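# Press and release the bell button with right gripper

## Task

Ring the bell by pushing its button fully down briefly and then letting it spring back up. The press counts only if the bell remains upright and where it was. Knocking it over or shifting it fails the task, and it must stay that way without the robot holding it at the end.

## Robot and tools

Robot: a wheeled two-arm robot at a table. Only the right arm (7 revolute joints, listed base to hand as joints 1 to 7) and its two-finger gripper move. Wheels, torso, head and left arm are fixed. Nothing may be pushed or knocked off the table.

Scene frame: origin at table-top height, just off the table; the table's near (-x) edge is at x = 0.12 m. +x runs across the table away from the robot, +z is up, and the robot's right side faces -y. The right shoulder sits 0.46 to 0.57 m above the table, within 0.07 m of the origin horizontally; the pinch point can reach at most 0.77 m from it. Reported hand positions get less accurate at long reach.

Gripper axes: fingers point along the gripper's -z; they open and close along its x. end_effector_position is the point between the finger pads, about 3 cm short of the fingertips, so a fingertip press needs the pinch point roughly 3 cm above the surface being pushed.

execute_actions takes "actions", a list holding zero or one item, plus optional "pictures" (boolean). Empty list: just report state. A wait item is {"steps": n}, n up to 300 control steps of 1/30 s, counted from the previous result (thinking time is included). A motion item is {"rows": [...], "steps": k}, k from 1 to 15 (default 15); one row is used per step and the final row repeats to fill out k. A refused call does nothing.

A row is one list of 7 numbers, each in [-1, 1], for the single right arm: dx, dy, dz, rx, ry, rz, opening. The first six are an offset, expressed in the gripper's own axes, from the gripper pose shown in the most recent result that reports it (before any such result in the scene, or for later calls within the same reply, from where the arm is when the action begins). Every row is relative to that same reference, not to the row before. Scale: 1.0 equals 0.6 m of translation or 180 degrees of rotation; rx, ry, rz form one rotation vector. The seventh number is an absolute finger command: +1 fully open, -1 closed; closing fully takes at least about 0.5 s. All-zero offsets are not idle: they pull the hand back to the reference pose.

move takes "target" (one such 7-number row, offset as above) and optional "speed" in m/s, 0.002 to 0.5, default 0.25 (rotation capped at twice that value in rad/s). It drives the gripper along a straight path lasting 0.5 to 10 s; paths longer than 10 s stop early. It ignores obstacles, the hand may lag, wander or overshoot the speed (especially near full arm extension), and the opening is sent at the start. Faster contact hits harder; aiming farther beyond the contact point presses harder. It ends once the hand and fingers settle, or 5 s after the path ends. Its result adds a "move:" line: outcome (done, off_target, moving, held, fault) plus which limits applied and distance to target. limits=paced: the pose was clipped; limits=held: a safety check blocked some steps, after which the arm may jump faster than asked.

wait takes "seconds" (0 to 10) and sends nothing new. zoom_image takes "camera" (cam_head, cam_held_wrist or cam_wrist) and "region" [x0, y0, x1, y1] in pixels from the top-left, no larger than 504 by 504; images are 672x504. read_manual returns only licence text. finished_scene takes "scene", the number of the scene being ended; it is final and reports whether the task succeeded, so only call it after the bell has been released and is upright.

Control details: each step the commanded pose is limited to within 70 mm and 16 degrees of the measured pose; position is favoured over orientation when both cannot be met. After an action ends the arm only continues to the last clipped pose, so check the reported pose and send the remainder. "pose unreachable" means a clearance check altered or blocked the command; HELD marks steps where part of the row was not sent. A "Hand target" line shows where the controller is currently heading.

Results give end_effector_position (metres) and end_effector_quat_wxyz in the scene frame, grip_measured (same scale as opening, possibly off by about 0.02), joint positions, and camera images. A blocked arm keeps pushing until commanded otherwise, so back off after the press.

Hazards: if contact torque hits a joint's load limit (shoulder joints 61.6, elbow 31.6, wrist/forearm 22 N m) the arm freezes 10 s and drops the rest of the call. Sustained load heats motors: MOTOR HOT appears from 65 °C and at 80 °C an OVER-TEMPERATURE FAULT brakes the arm. Avoid slamming into the bell, pressing hard for long, or sweeping the hand sideways into it. The simulation keeps running while you compose replies.

Cameras: cam_head is fixed; cam_wrist and cam_held_wrist ride on the hand. Calibration lines (intrinsics K, distortion, T_world_to_cam) let you project scene points into images; they can be off by a few degrees and millimetres.

Each tool is called after "Request:" as a command line: name --argument value for each argument, lists and objects as JSON in quotes; but a table of rows of numbers goes row by row, as --pt "numbers of a row", without its own name.

## Session

Request:
execute_actions --actions '[]'

Scene clock: 0.00 s of 4600.00 s.
end_effector_position=(+0.2934, -0.3572, +0.3427) grip_measured=+1.00 end_effector_quat_wxyz=(+0.112, -0.443, +0.061, +0.888)
Joint positions: [ 1.828 -1.446 -1.447 -2.006  1.145  0.179 -0.005  0.05   0.05 ]
Motor temperatures (°C, as the motors report them): [26 27 28 31 36 27 31]
Hand target: +0.293, -0.357, +0.343; +0.112, -0.443, +0.061, +0.888

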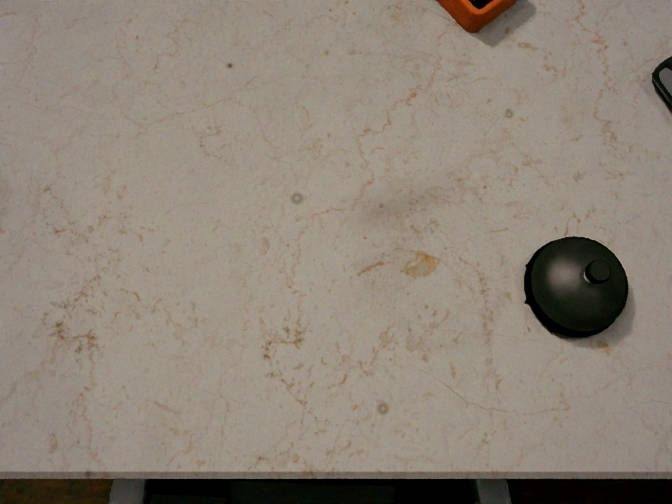

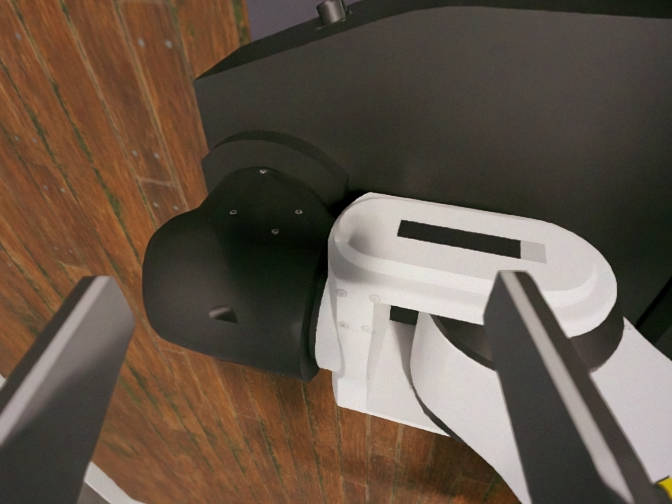

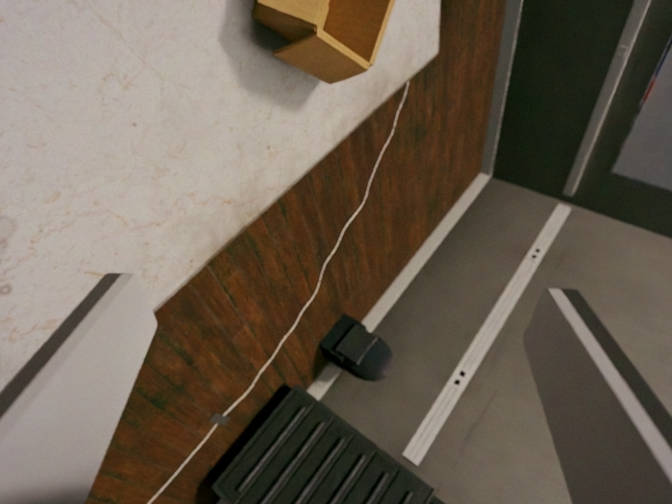

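Request:
move --target '[0.33,-0.588,-0.06,-0.003,-0.295,0,-1]'

Scene clock: 3.20 s of 4600.00 s.
end_effector_position=(+0.2995, +0.0010, +0.1610) grip_measured=-0.99 end_effector_quat_wxyz=(+0.123, -0.006, +0.002, +0.992)
Joint positions: [ 1.84  -2.582 -2.051 -2.02  -1.237  1.35   1.783  0.     0.   ]
Motor temperatures (°C, as the motors report them): [26 27 28 31 36 27 31]
Hand target: +0.300, +0.001, +0.161; +0.123, -0.006, +0.002, +0.992
Off the commanded pose: 0.006 m, 1 deg.
move: off_target
camera_calibration (this result's frames):
cam_wrist: T_world_to_cam=[[0.968968, -0.243572, -0.0421146, -0.278693], [-0.163471, -0.759236, 0.629951, -0.0191905], [-0.185413, -0.603518, -0.775492, 0.263912], [0, 0, 0, 1]] pos_world=[0.315841, 0.0768234, 0.205014]

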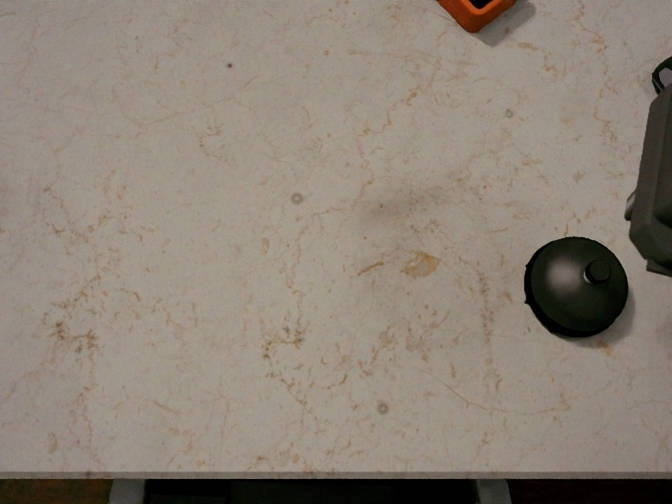

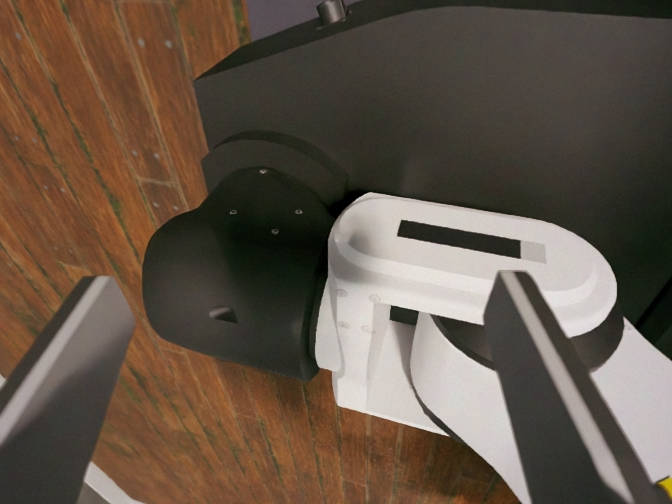

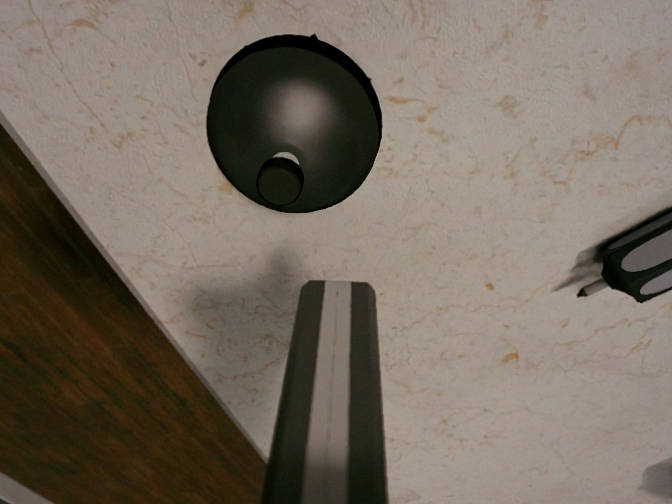

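Request:
move --target '[0.038,0.003,-0.085,0,0,0,-1]' --speed 0.1

Scene clock: 5.30 s of 4600.00 s.
end_effector_position=(+0.2773, +0.0053, +0.1103) grip_measured=-0.99 end_effector_quat_wxyz=(+0.123, -0.005, +0.001, +0.992)
Joint positions: [ 1.935 -2.641 -1.98  -2.004 -1.091  1.265  1.733  0.     0.   ]
Motor temperatures (°C, as the motors report them): [26 27 28 31 36 27 31]
Hand target: +0.277, +0.005, +0.110; +0.123, -0.005, +0.001, +0.992
Off the commanded pose: 0.001 m, 0 deg.
move: done
camera_calibration (this result's frames):
cam_wrist: T_world_to_cam=[[0.969005, -0.243303, -0.0428022, -0.258285], [-0.163215, -0.760586, 0.628387, 0.0124688], [-0.185443, -0.601925, -0.776722, 0.223174], [0, 0, 0, 1]] pos_world=[0.293701, 0.0809763, 0.154454]

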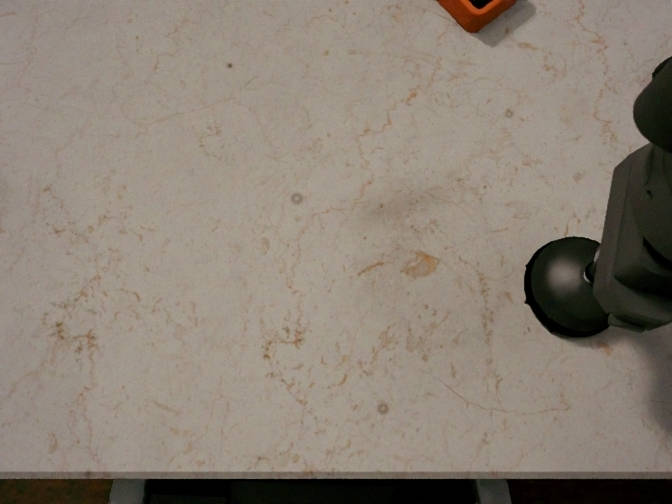

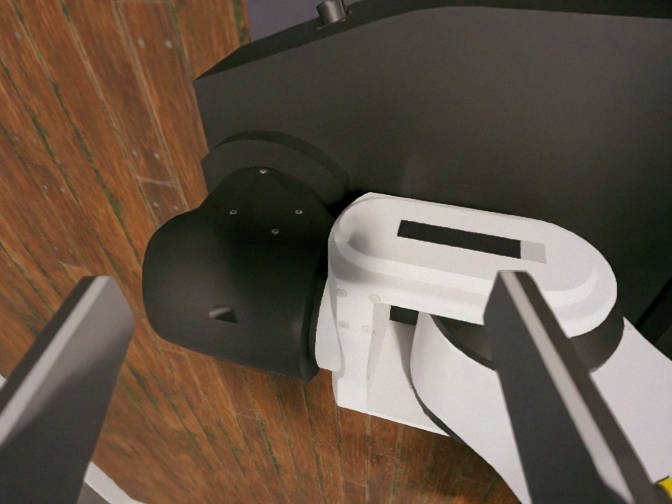

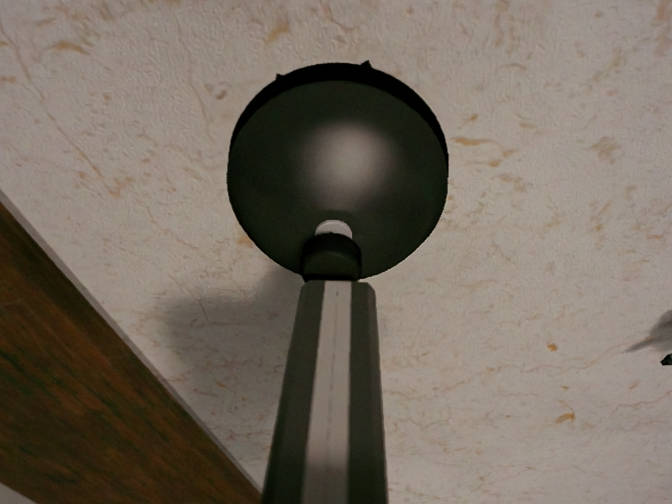

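Request:
move --target '[0.005,0,-0.04,0,0,0,-1]' --speed 0.03

Scene clock: 16.93 s of 4600.00 s.
end_effector_position=(+0.2807, +0.0077, +0.0935) grip_measured=-0.99 end_effector_quat_wxyz=(+0.122, -0.013, -0.002, +0.992)
Joint positions: [ 1.956 -2.675 -1.964 -1.961 -1.044  1.229  1.738  0.     0.   ]
Motor temperatures (°C, as the motors report them): [26 27 28 31 36 27 31]
Hand target: +0.279, +0.007, +0.092; +0.123, -0.011, -0.001, +0.992
Off the commanded pose: 0.010 m, 1 deg.
TORQUE FAULT: the external load on joint 4 (elbow) reached its load limit, and the arm stopped for 10 seconds. The arm's remaining commands of this call were not run. The gripper holds where it stopped, with its grip as last carried out, and the arm accepts commands again: back off and push less far. The arm stops again, at the same cost, whenever a joint's load reaches its limit.
move: fault
camera_calibration (this result's frames):
cam_wrist: T_world_to_cam=[[0.970034, -0.241213, -0.0291745, -0.263281], [-0.171296, -0.764087, 0.621955, 0.0283115], [-0.172316, -0.59832, -0.782509, 0.209103], [0, 0, 0, 1]] pos_world=[0.296273, 0.083236, 0.138335]

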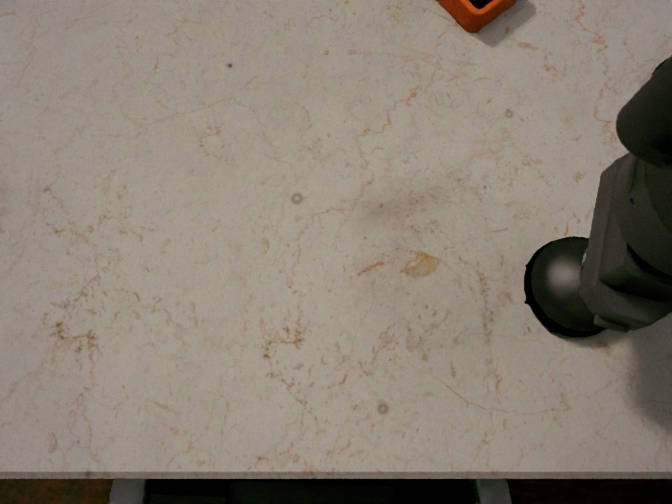

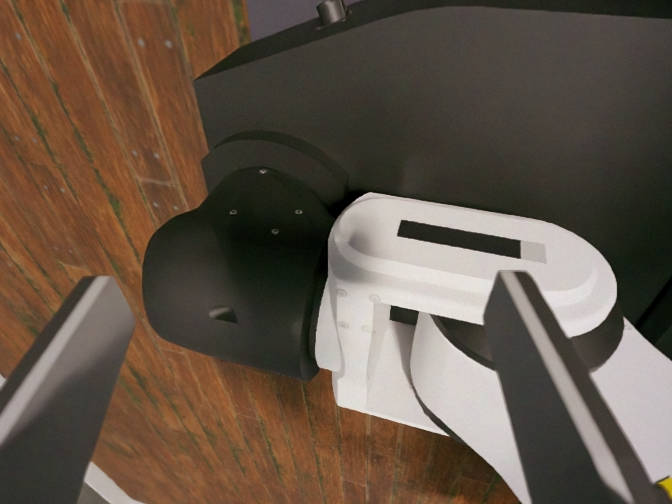

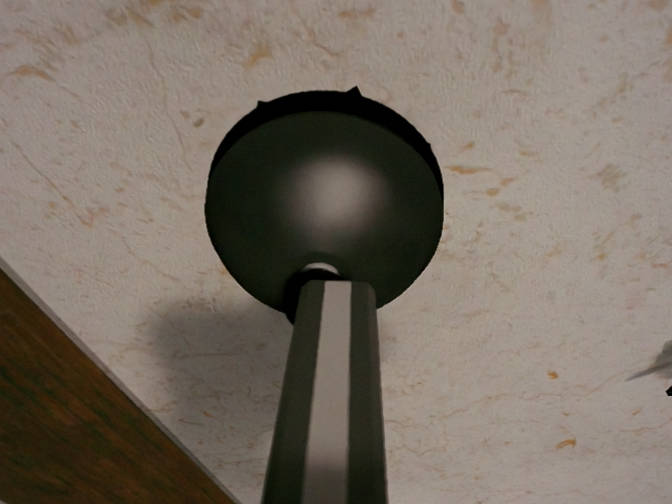

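Pressed (too hard). Lifting.

Request:
move --target '[0,0,0.06,0,0,0,-1]' --speed 0.1

Request:
finished_scene --scene 1

Scene clock: 18.13 s of 4600.00 s.
end_effector_position=(+0.2797, +0.0075, +0.1292) grip_measured=-0.99 end_effector_quat_wxyz=(+0.122, -0.013, -0.002, +0.992)
Joint positions: [ 1.913 -2.611 -2.004 -2.054 -1.115  1.29   1.717  0.     0.   ]
Motor temperatures (°C, as the motors report them): [26 27 28 31 36 27 31]
Hand target: +0.280, +0.008, +0.129; +0.122, -0.013, -0.002, +0.992
Off the commanded pose: 0.000 m, 0 deg.
move: done
camera_calibration (this result's frames):
cam_wrist: T_world_to_cam=[[0.97, -0.241323, -0.0293779, -0.26121], [-0.171117, -0.7636, 0.622602, 0.00567507], [-0.172681, -0.598897, -0.781987, 0.236736], [0, 0, 0, 1]] pos_world=[0.295224, 0.0830783, 0.173918]

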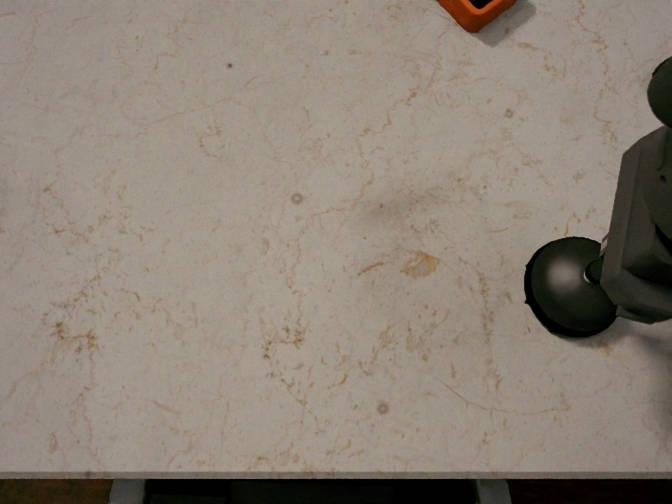

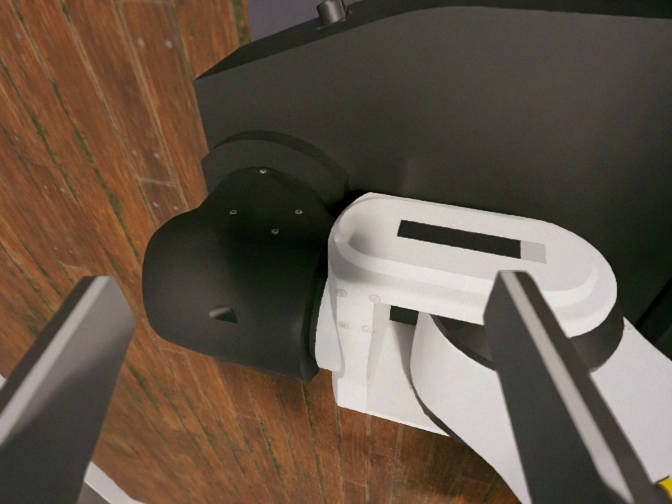

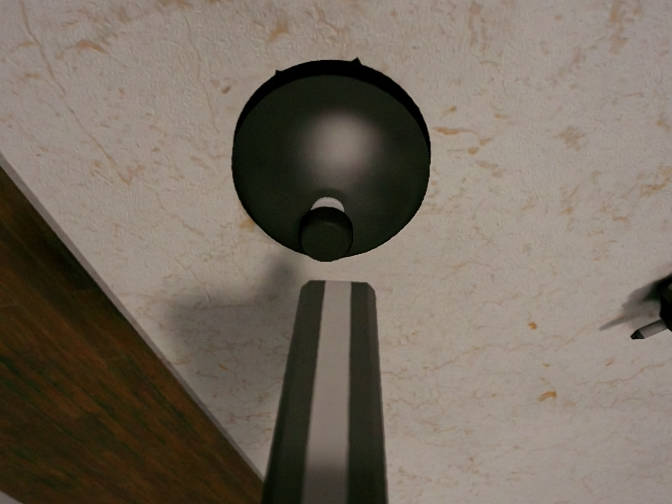

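The scene is finished: the task was done.


## Next scene

The same job, from a new start.

Request:
execute_actions --actions '[]'

Scene clock: 0.00 s of 4600.00 s.
end_effector_position=(+0.5530, +0.1585, +0.3586) grip_measured=+1.00 end_effector_quat_wxyz=(+0.128, +0.660, +0.228, -0.704)
Joint positions: [-1.324 -0.97   1.021 -1.69   0.607  0.497  1.172  0.05   0.05 ]
Motor temperatures (°C, as the motors report them): [26 27 28 31 36 27 31]
Hand target: +0.553, +0.159, +0.359; +0.128, +0.660, +0.228, -0.704
camera_calibration (this result's frames):
cam_wrist: T_world_to_cam=[[0.141319, -0.0930916, 0.985577, -0.412349], [-0.167367, -0.983484, -0.0688956, 0.305628], [0.975714, -0.155217, -0.154565, -0.37661], [0, 0, 0, 1]] pos_world=[0.476888, 0.203737, 0.369248]

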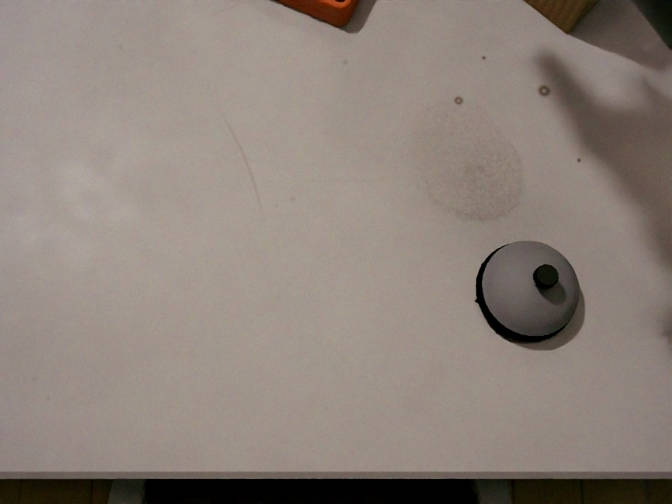

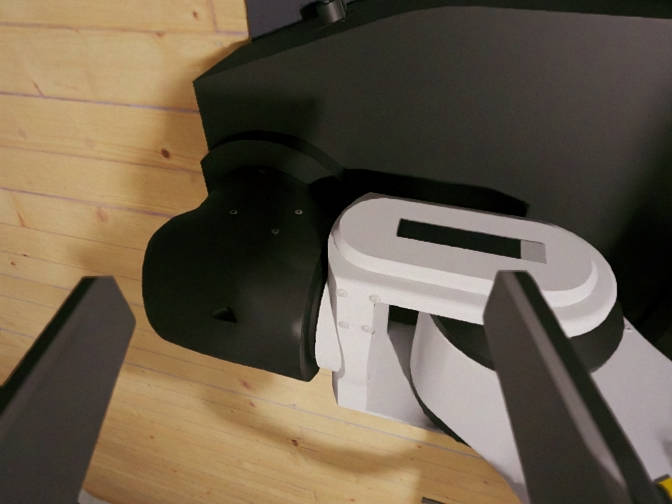

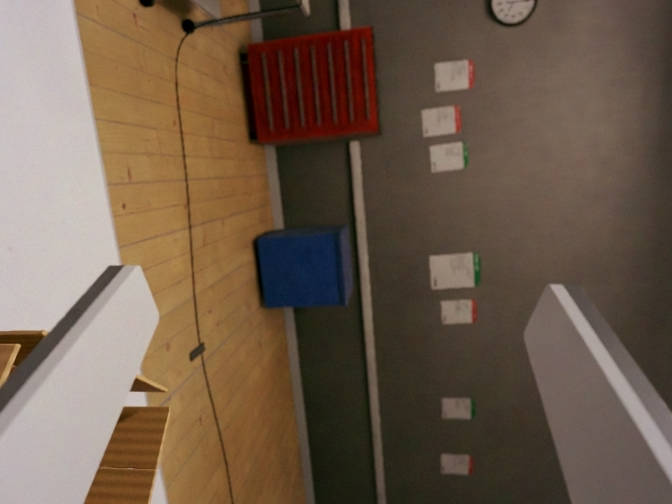

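Request:
move --target '[0.363,-0.002,0.472,0.075,-0.486,0,-1]'

Scene clock: 4.40 s of 4600.00 s.
end_effector_position=(+0.2833, +0.0471, +0.1501) grip_measured=-0.99 end_effector_quat_wxyz=(-0.178, +0.001, -0.002, +0.984)
Joint positions: [-1.795 -1.18   1.697 -2.042 -1.333  1.067  2.139  0.     0.   ]
Motor temperatures (°C, as the motors report them): [26 27 28 31 36 27 31]
Hand target: +0.283, +0.047, +0.150; -0.178, +0.002, -0.002, +0.984
Off the commanded pose: 0.002 m, 0 deg.
move: done
camera_calibration (this result's frames):
cam_wrist: T_world_to_cam=[[0.934334, 0.352009, -0.0557687, -0.268431], [0.307956, -0.718626, 0.62349, -0.114496], [0.179397, -0.599722, -0.77984, 0.177396], [0, 0, 0, 1]] pos_world=[0.25424, 0.118599, 0.194758]

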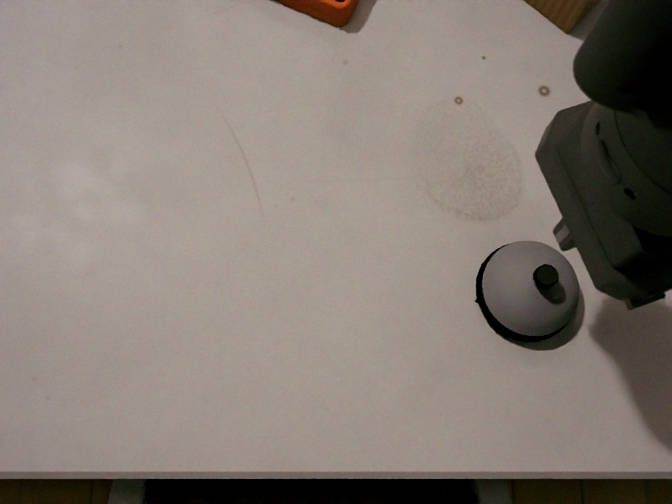

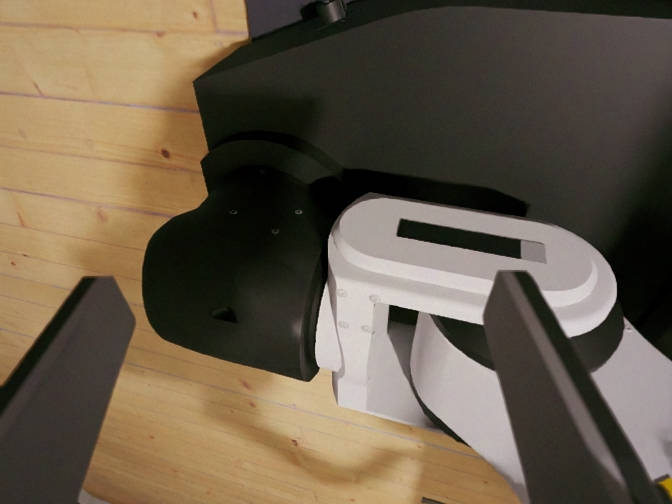

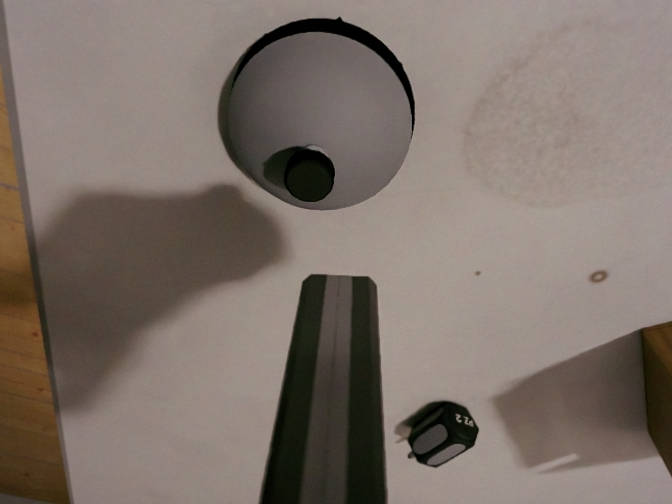

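Request:
move --target '[0.022,-0.01,-0.06,0,0,0,-1]' --speed 0.1

Scene clock: 5.43 s of 4600.00 s.
end_effector_position=(+0.2687, +0.0487, +0.1146) grip_measured=-0.99 end_effector_quat_wxyz=(-0.178, +0.001, -0.003, +0.984)
Joint positions: [-1.72  -1.128  1.738 -2.022 -1.218  1.015  2.073  0.     0.   ]
Motor temperatures (°C, as the motors report them): [26 27 28 31 36 27 31]
Hand target: +0.269, +0.049, +0.114; -0.178, +0.001, -0.003, +0.984
Off the commanded pose: 0.001 m, 0 deg.
move: done
camera_calibration (this result's frames):
cam_wrist: T_world_to_cam=[[0.934309, 0.352115, -0.0555193, -0.257353], [0.308172, -0.719595, 0.622265, -0.0865584], [0.179157, -0.598497, -0.780835, 0.153368], [0, 0, 0, 1]] pos_world=[0.239645, 0.120121, 0.159329]

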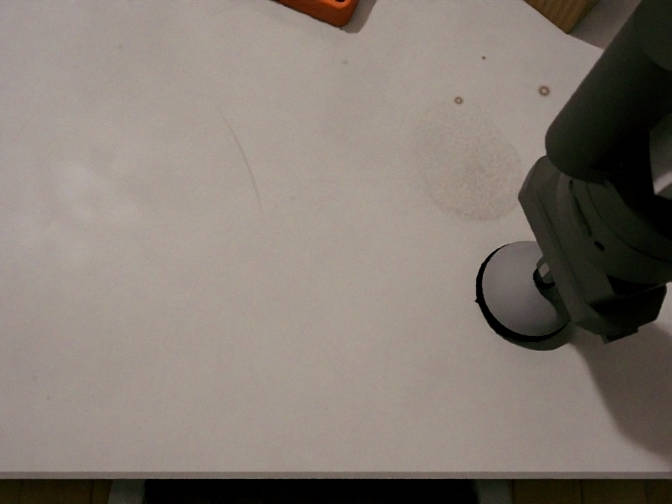

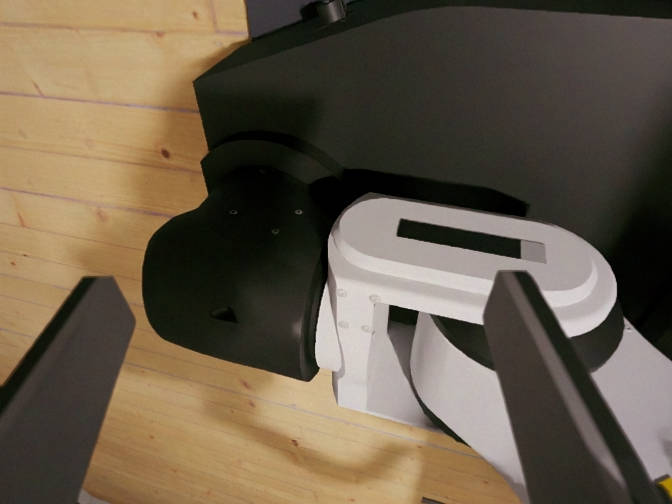

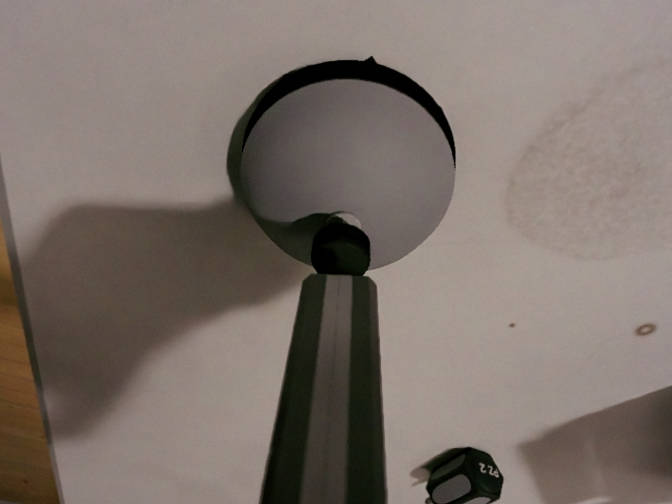

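Go in small steps.

Request:
move --target '[0,0,-0.027,0,0,0,-1]' --speed 0.03

Scene clock: 6.60 s of 4600.00 s.
end_effector_position=(+0.2687, +0.0489, +0.0986) grip_measured=-0.99 end_effector_quat_wxyz=(-0.178, +0.001, -0.003, +0.984)
Joint positions: [-1.689 -1.097  1.75  -1.981 -1.188  0.99   2.072  0.     0.   ]
Motor temperatures (°C, as the motors report them): [26 27 28 31 36 27 31]
Hand target: +0.269, +0.049, +0.098; -0.178, +0.001, -0.003, +0.984
Off the commanded pose: 0.000 m, 0 deg.
move: done
camera_calibration (this result's frames):
cam_wrist: T_world_to_cam=[[0.934304, 0.352183, -0.0551628, -0.258419], [0.308089, -0.719912, 0.621939, -0.0764242], [0.179324, -0.598075, -0.78112, 0.140971], [0, 0, 0, 1]] pos_world=[0.239708, 0.120303, 0.143391]

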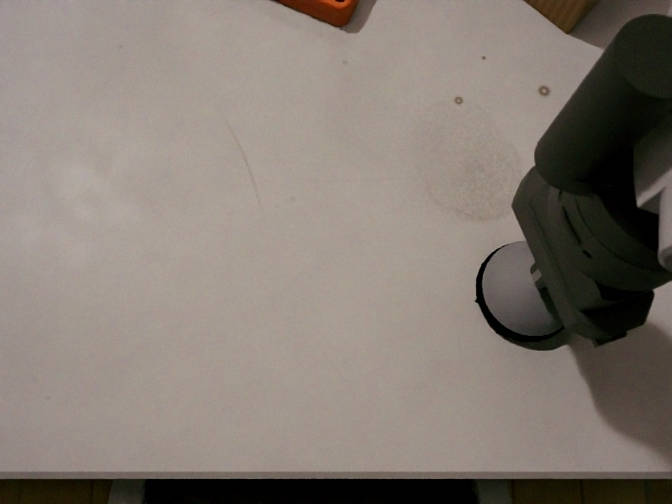

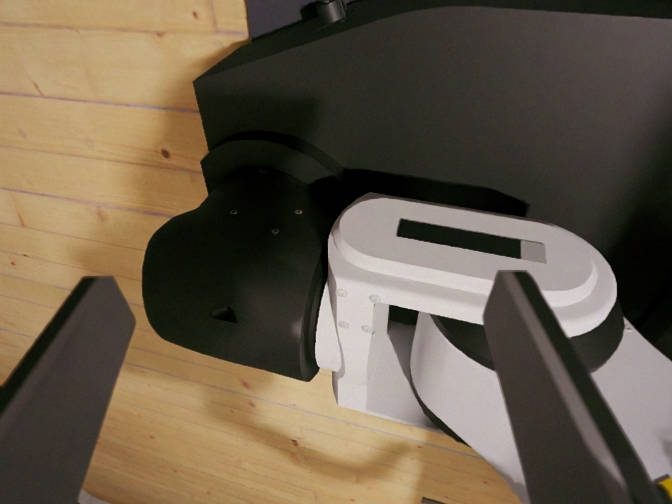

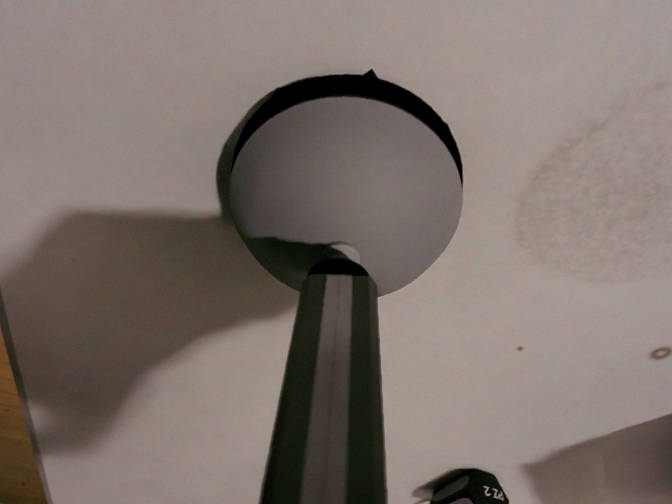

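Request:
move --target '[0,0,-0.008,0,0,0,-1]' --speed 0.01

Scene clock: 8.10 s of 4600.00 s.
end_effector_position=(+0.2689, +0.0490, +0.0941) grip_measured=-0.99 end_effector_quat_wxyz=(-0.178, +0.001, -0.003, +0.984)
Joint positions: [-1.68  -1.089  1.753 -1.968 -1.18   0.983  2.072  0.     0.   ]
Motor temperatures (°C, as the motors report them): [26 27 28 31 36 27 31]
Hand target: +0.269, +0.049, +0.094; -0.178, +0.001, -0.003, +0.984
Off the commanded pose: 0.000 m, 0 deg.
move: done
camera_calibration (this result's frames):
cam_wrist: T_world_to_cam=[[0.934346, 0.352165, -0.0545724, -0.258963], [0.307748, -0.72014, 0.621843, -0.0734636], [0.179691, -0.597811, -0.781238, 0.137361], [0, 0, 0, 1]] pos_world=[0.239887, 0.120409, 0.138862]

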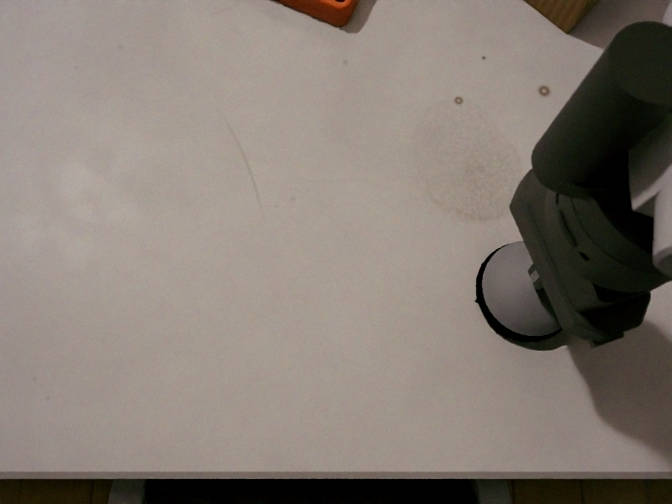

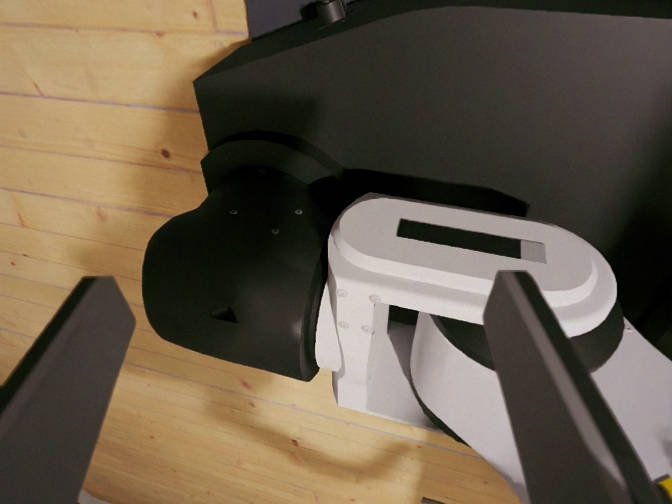

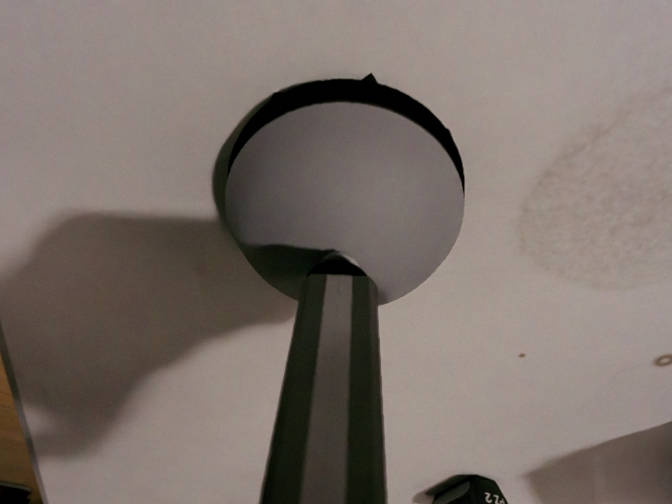

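Request:
move --target '[0,0,-0.005,0,0,0,-1]' --speed 0.01

Scene clock: 9.50 s of 4600.00 s.
end_effector_position=(+0.2705, +0.0499, +0.0927) grip_measured=-0.99 end_effector_quat_wxyz=(-0.179, -0.001, -0.004, +0.984)
Joint positions: [-1.678 -1.084  1.753 -1.962 -1.175  0.978  2.072  0.     0.   ]
Motor temperatures (°C, as the motors report them): [26 27 28 31 36 27 31]
Hand target: +0.269, +0.049, +0.091; -0.178, +0.001, -0.003, +0.984
Off the commanded pose: 0.002 m, 0 deg.
move: done
camera_calibration (this result's frames):
cam_wrist: T_world_to_cam=[[0.93438, 0.352719, -0.0502239, -0.261229], [0.305675, -0.721249, 0.621581, -0.0718175], [0.18302, -0.596145, -0.781738, 0.135553], [0, 0, 0, 1]] pos_world=[0.241231, 0.121152, 0.137488]

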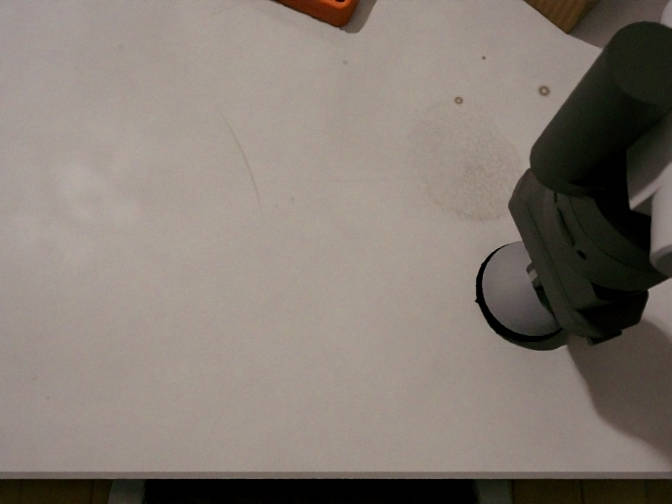

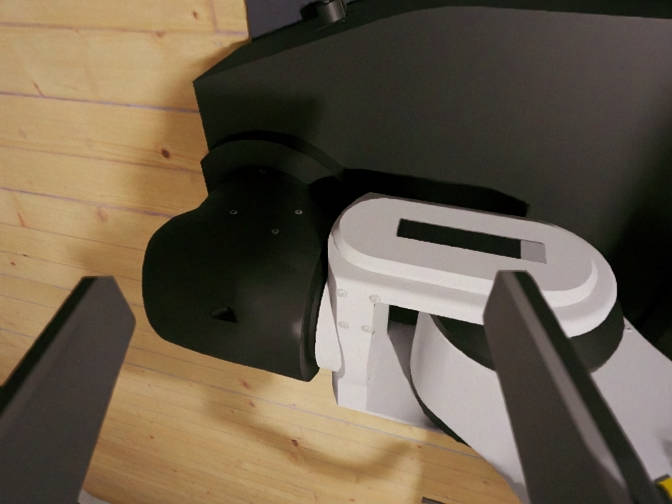

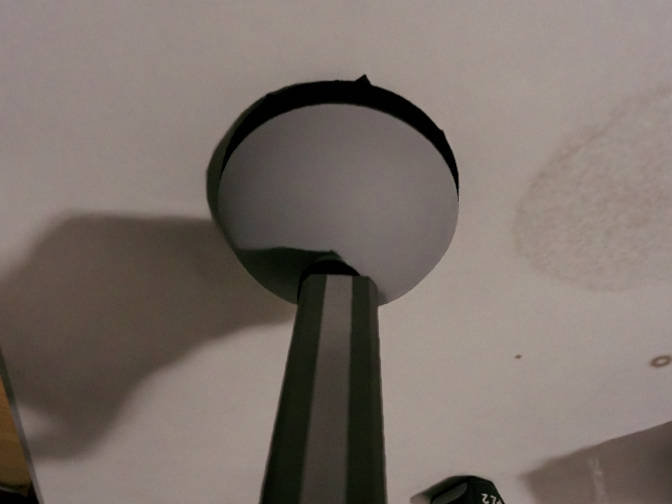

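Bottomed out.

Request:
move --target '[0,0,0.05,0,0,0,-1]' --speed 0.1

Request:
finished_scene --scene 2

Scene clock: 10.73 s of 4600.00 s.
end_effector_position=(+0.2704, +0.0495, +0.1224) grip_measured=-0.99 end_effector_quat_wxyz=(-0.179, -0.001, -0.003, +0.984)
Joint positions: [-1.734 -1.141  1.729 -2.039 -1.231  1.025  2.075  0.     0.   ]
Motor temperatures (°C, as the motors report them): [27 27 28 31 36 27 31]
Hand target: +0.270, +0.049, +0.123; -0.179, -0.001, -0.003, +0.984
Off the commanded pose: 0.000 m, 0 deg.
move: done
camera_calibration (this result's frames):
cam_wrist: T_world_to_cam=[[0.934415, 0.352587, -0.0505147, -0.259424], [0.305606, -0.720771, 0.622168, -0.0906251], [0.182959, -0.596801, -0.781252, 0.158563], [0, 0, 0, 1]] pos_world=[0.241095, 0.12078, 0.167157]

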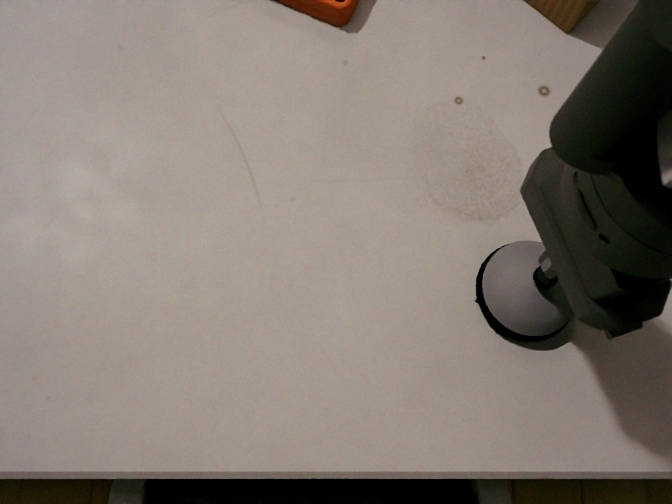

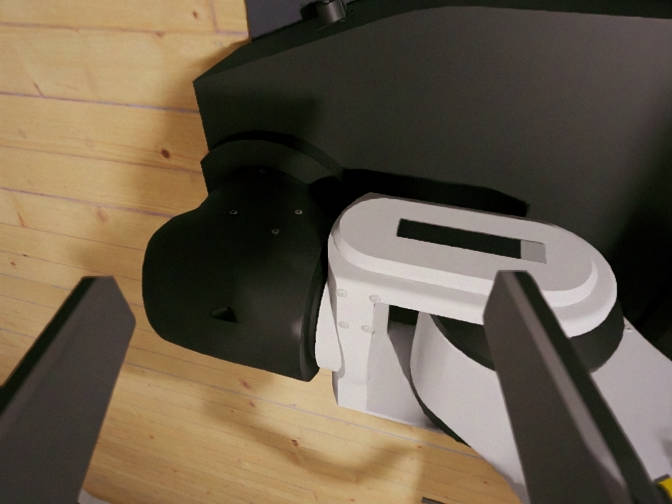

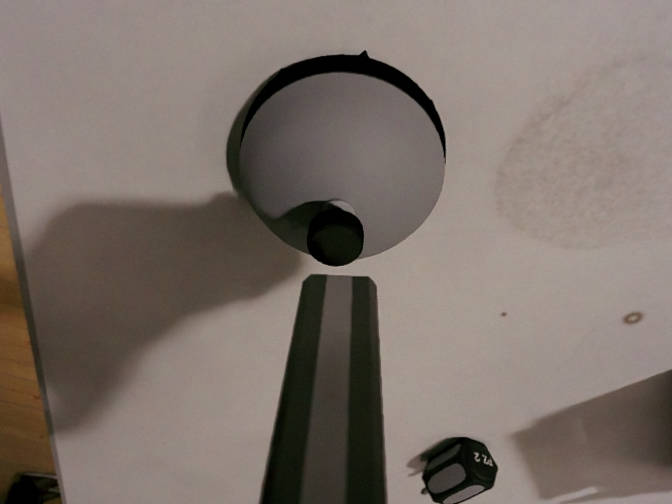

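The scene is finished: the task was done.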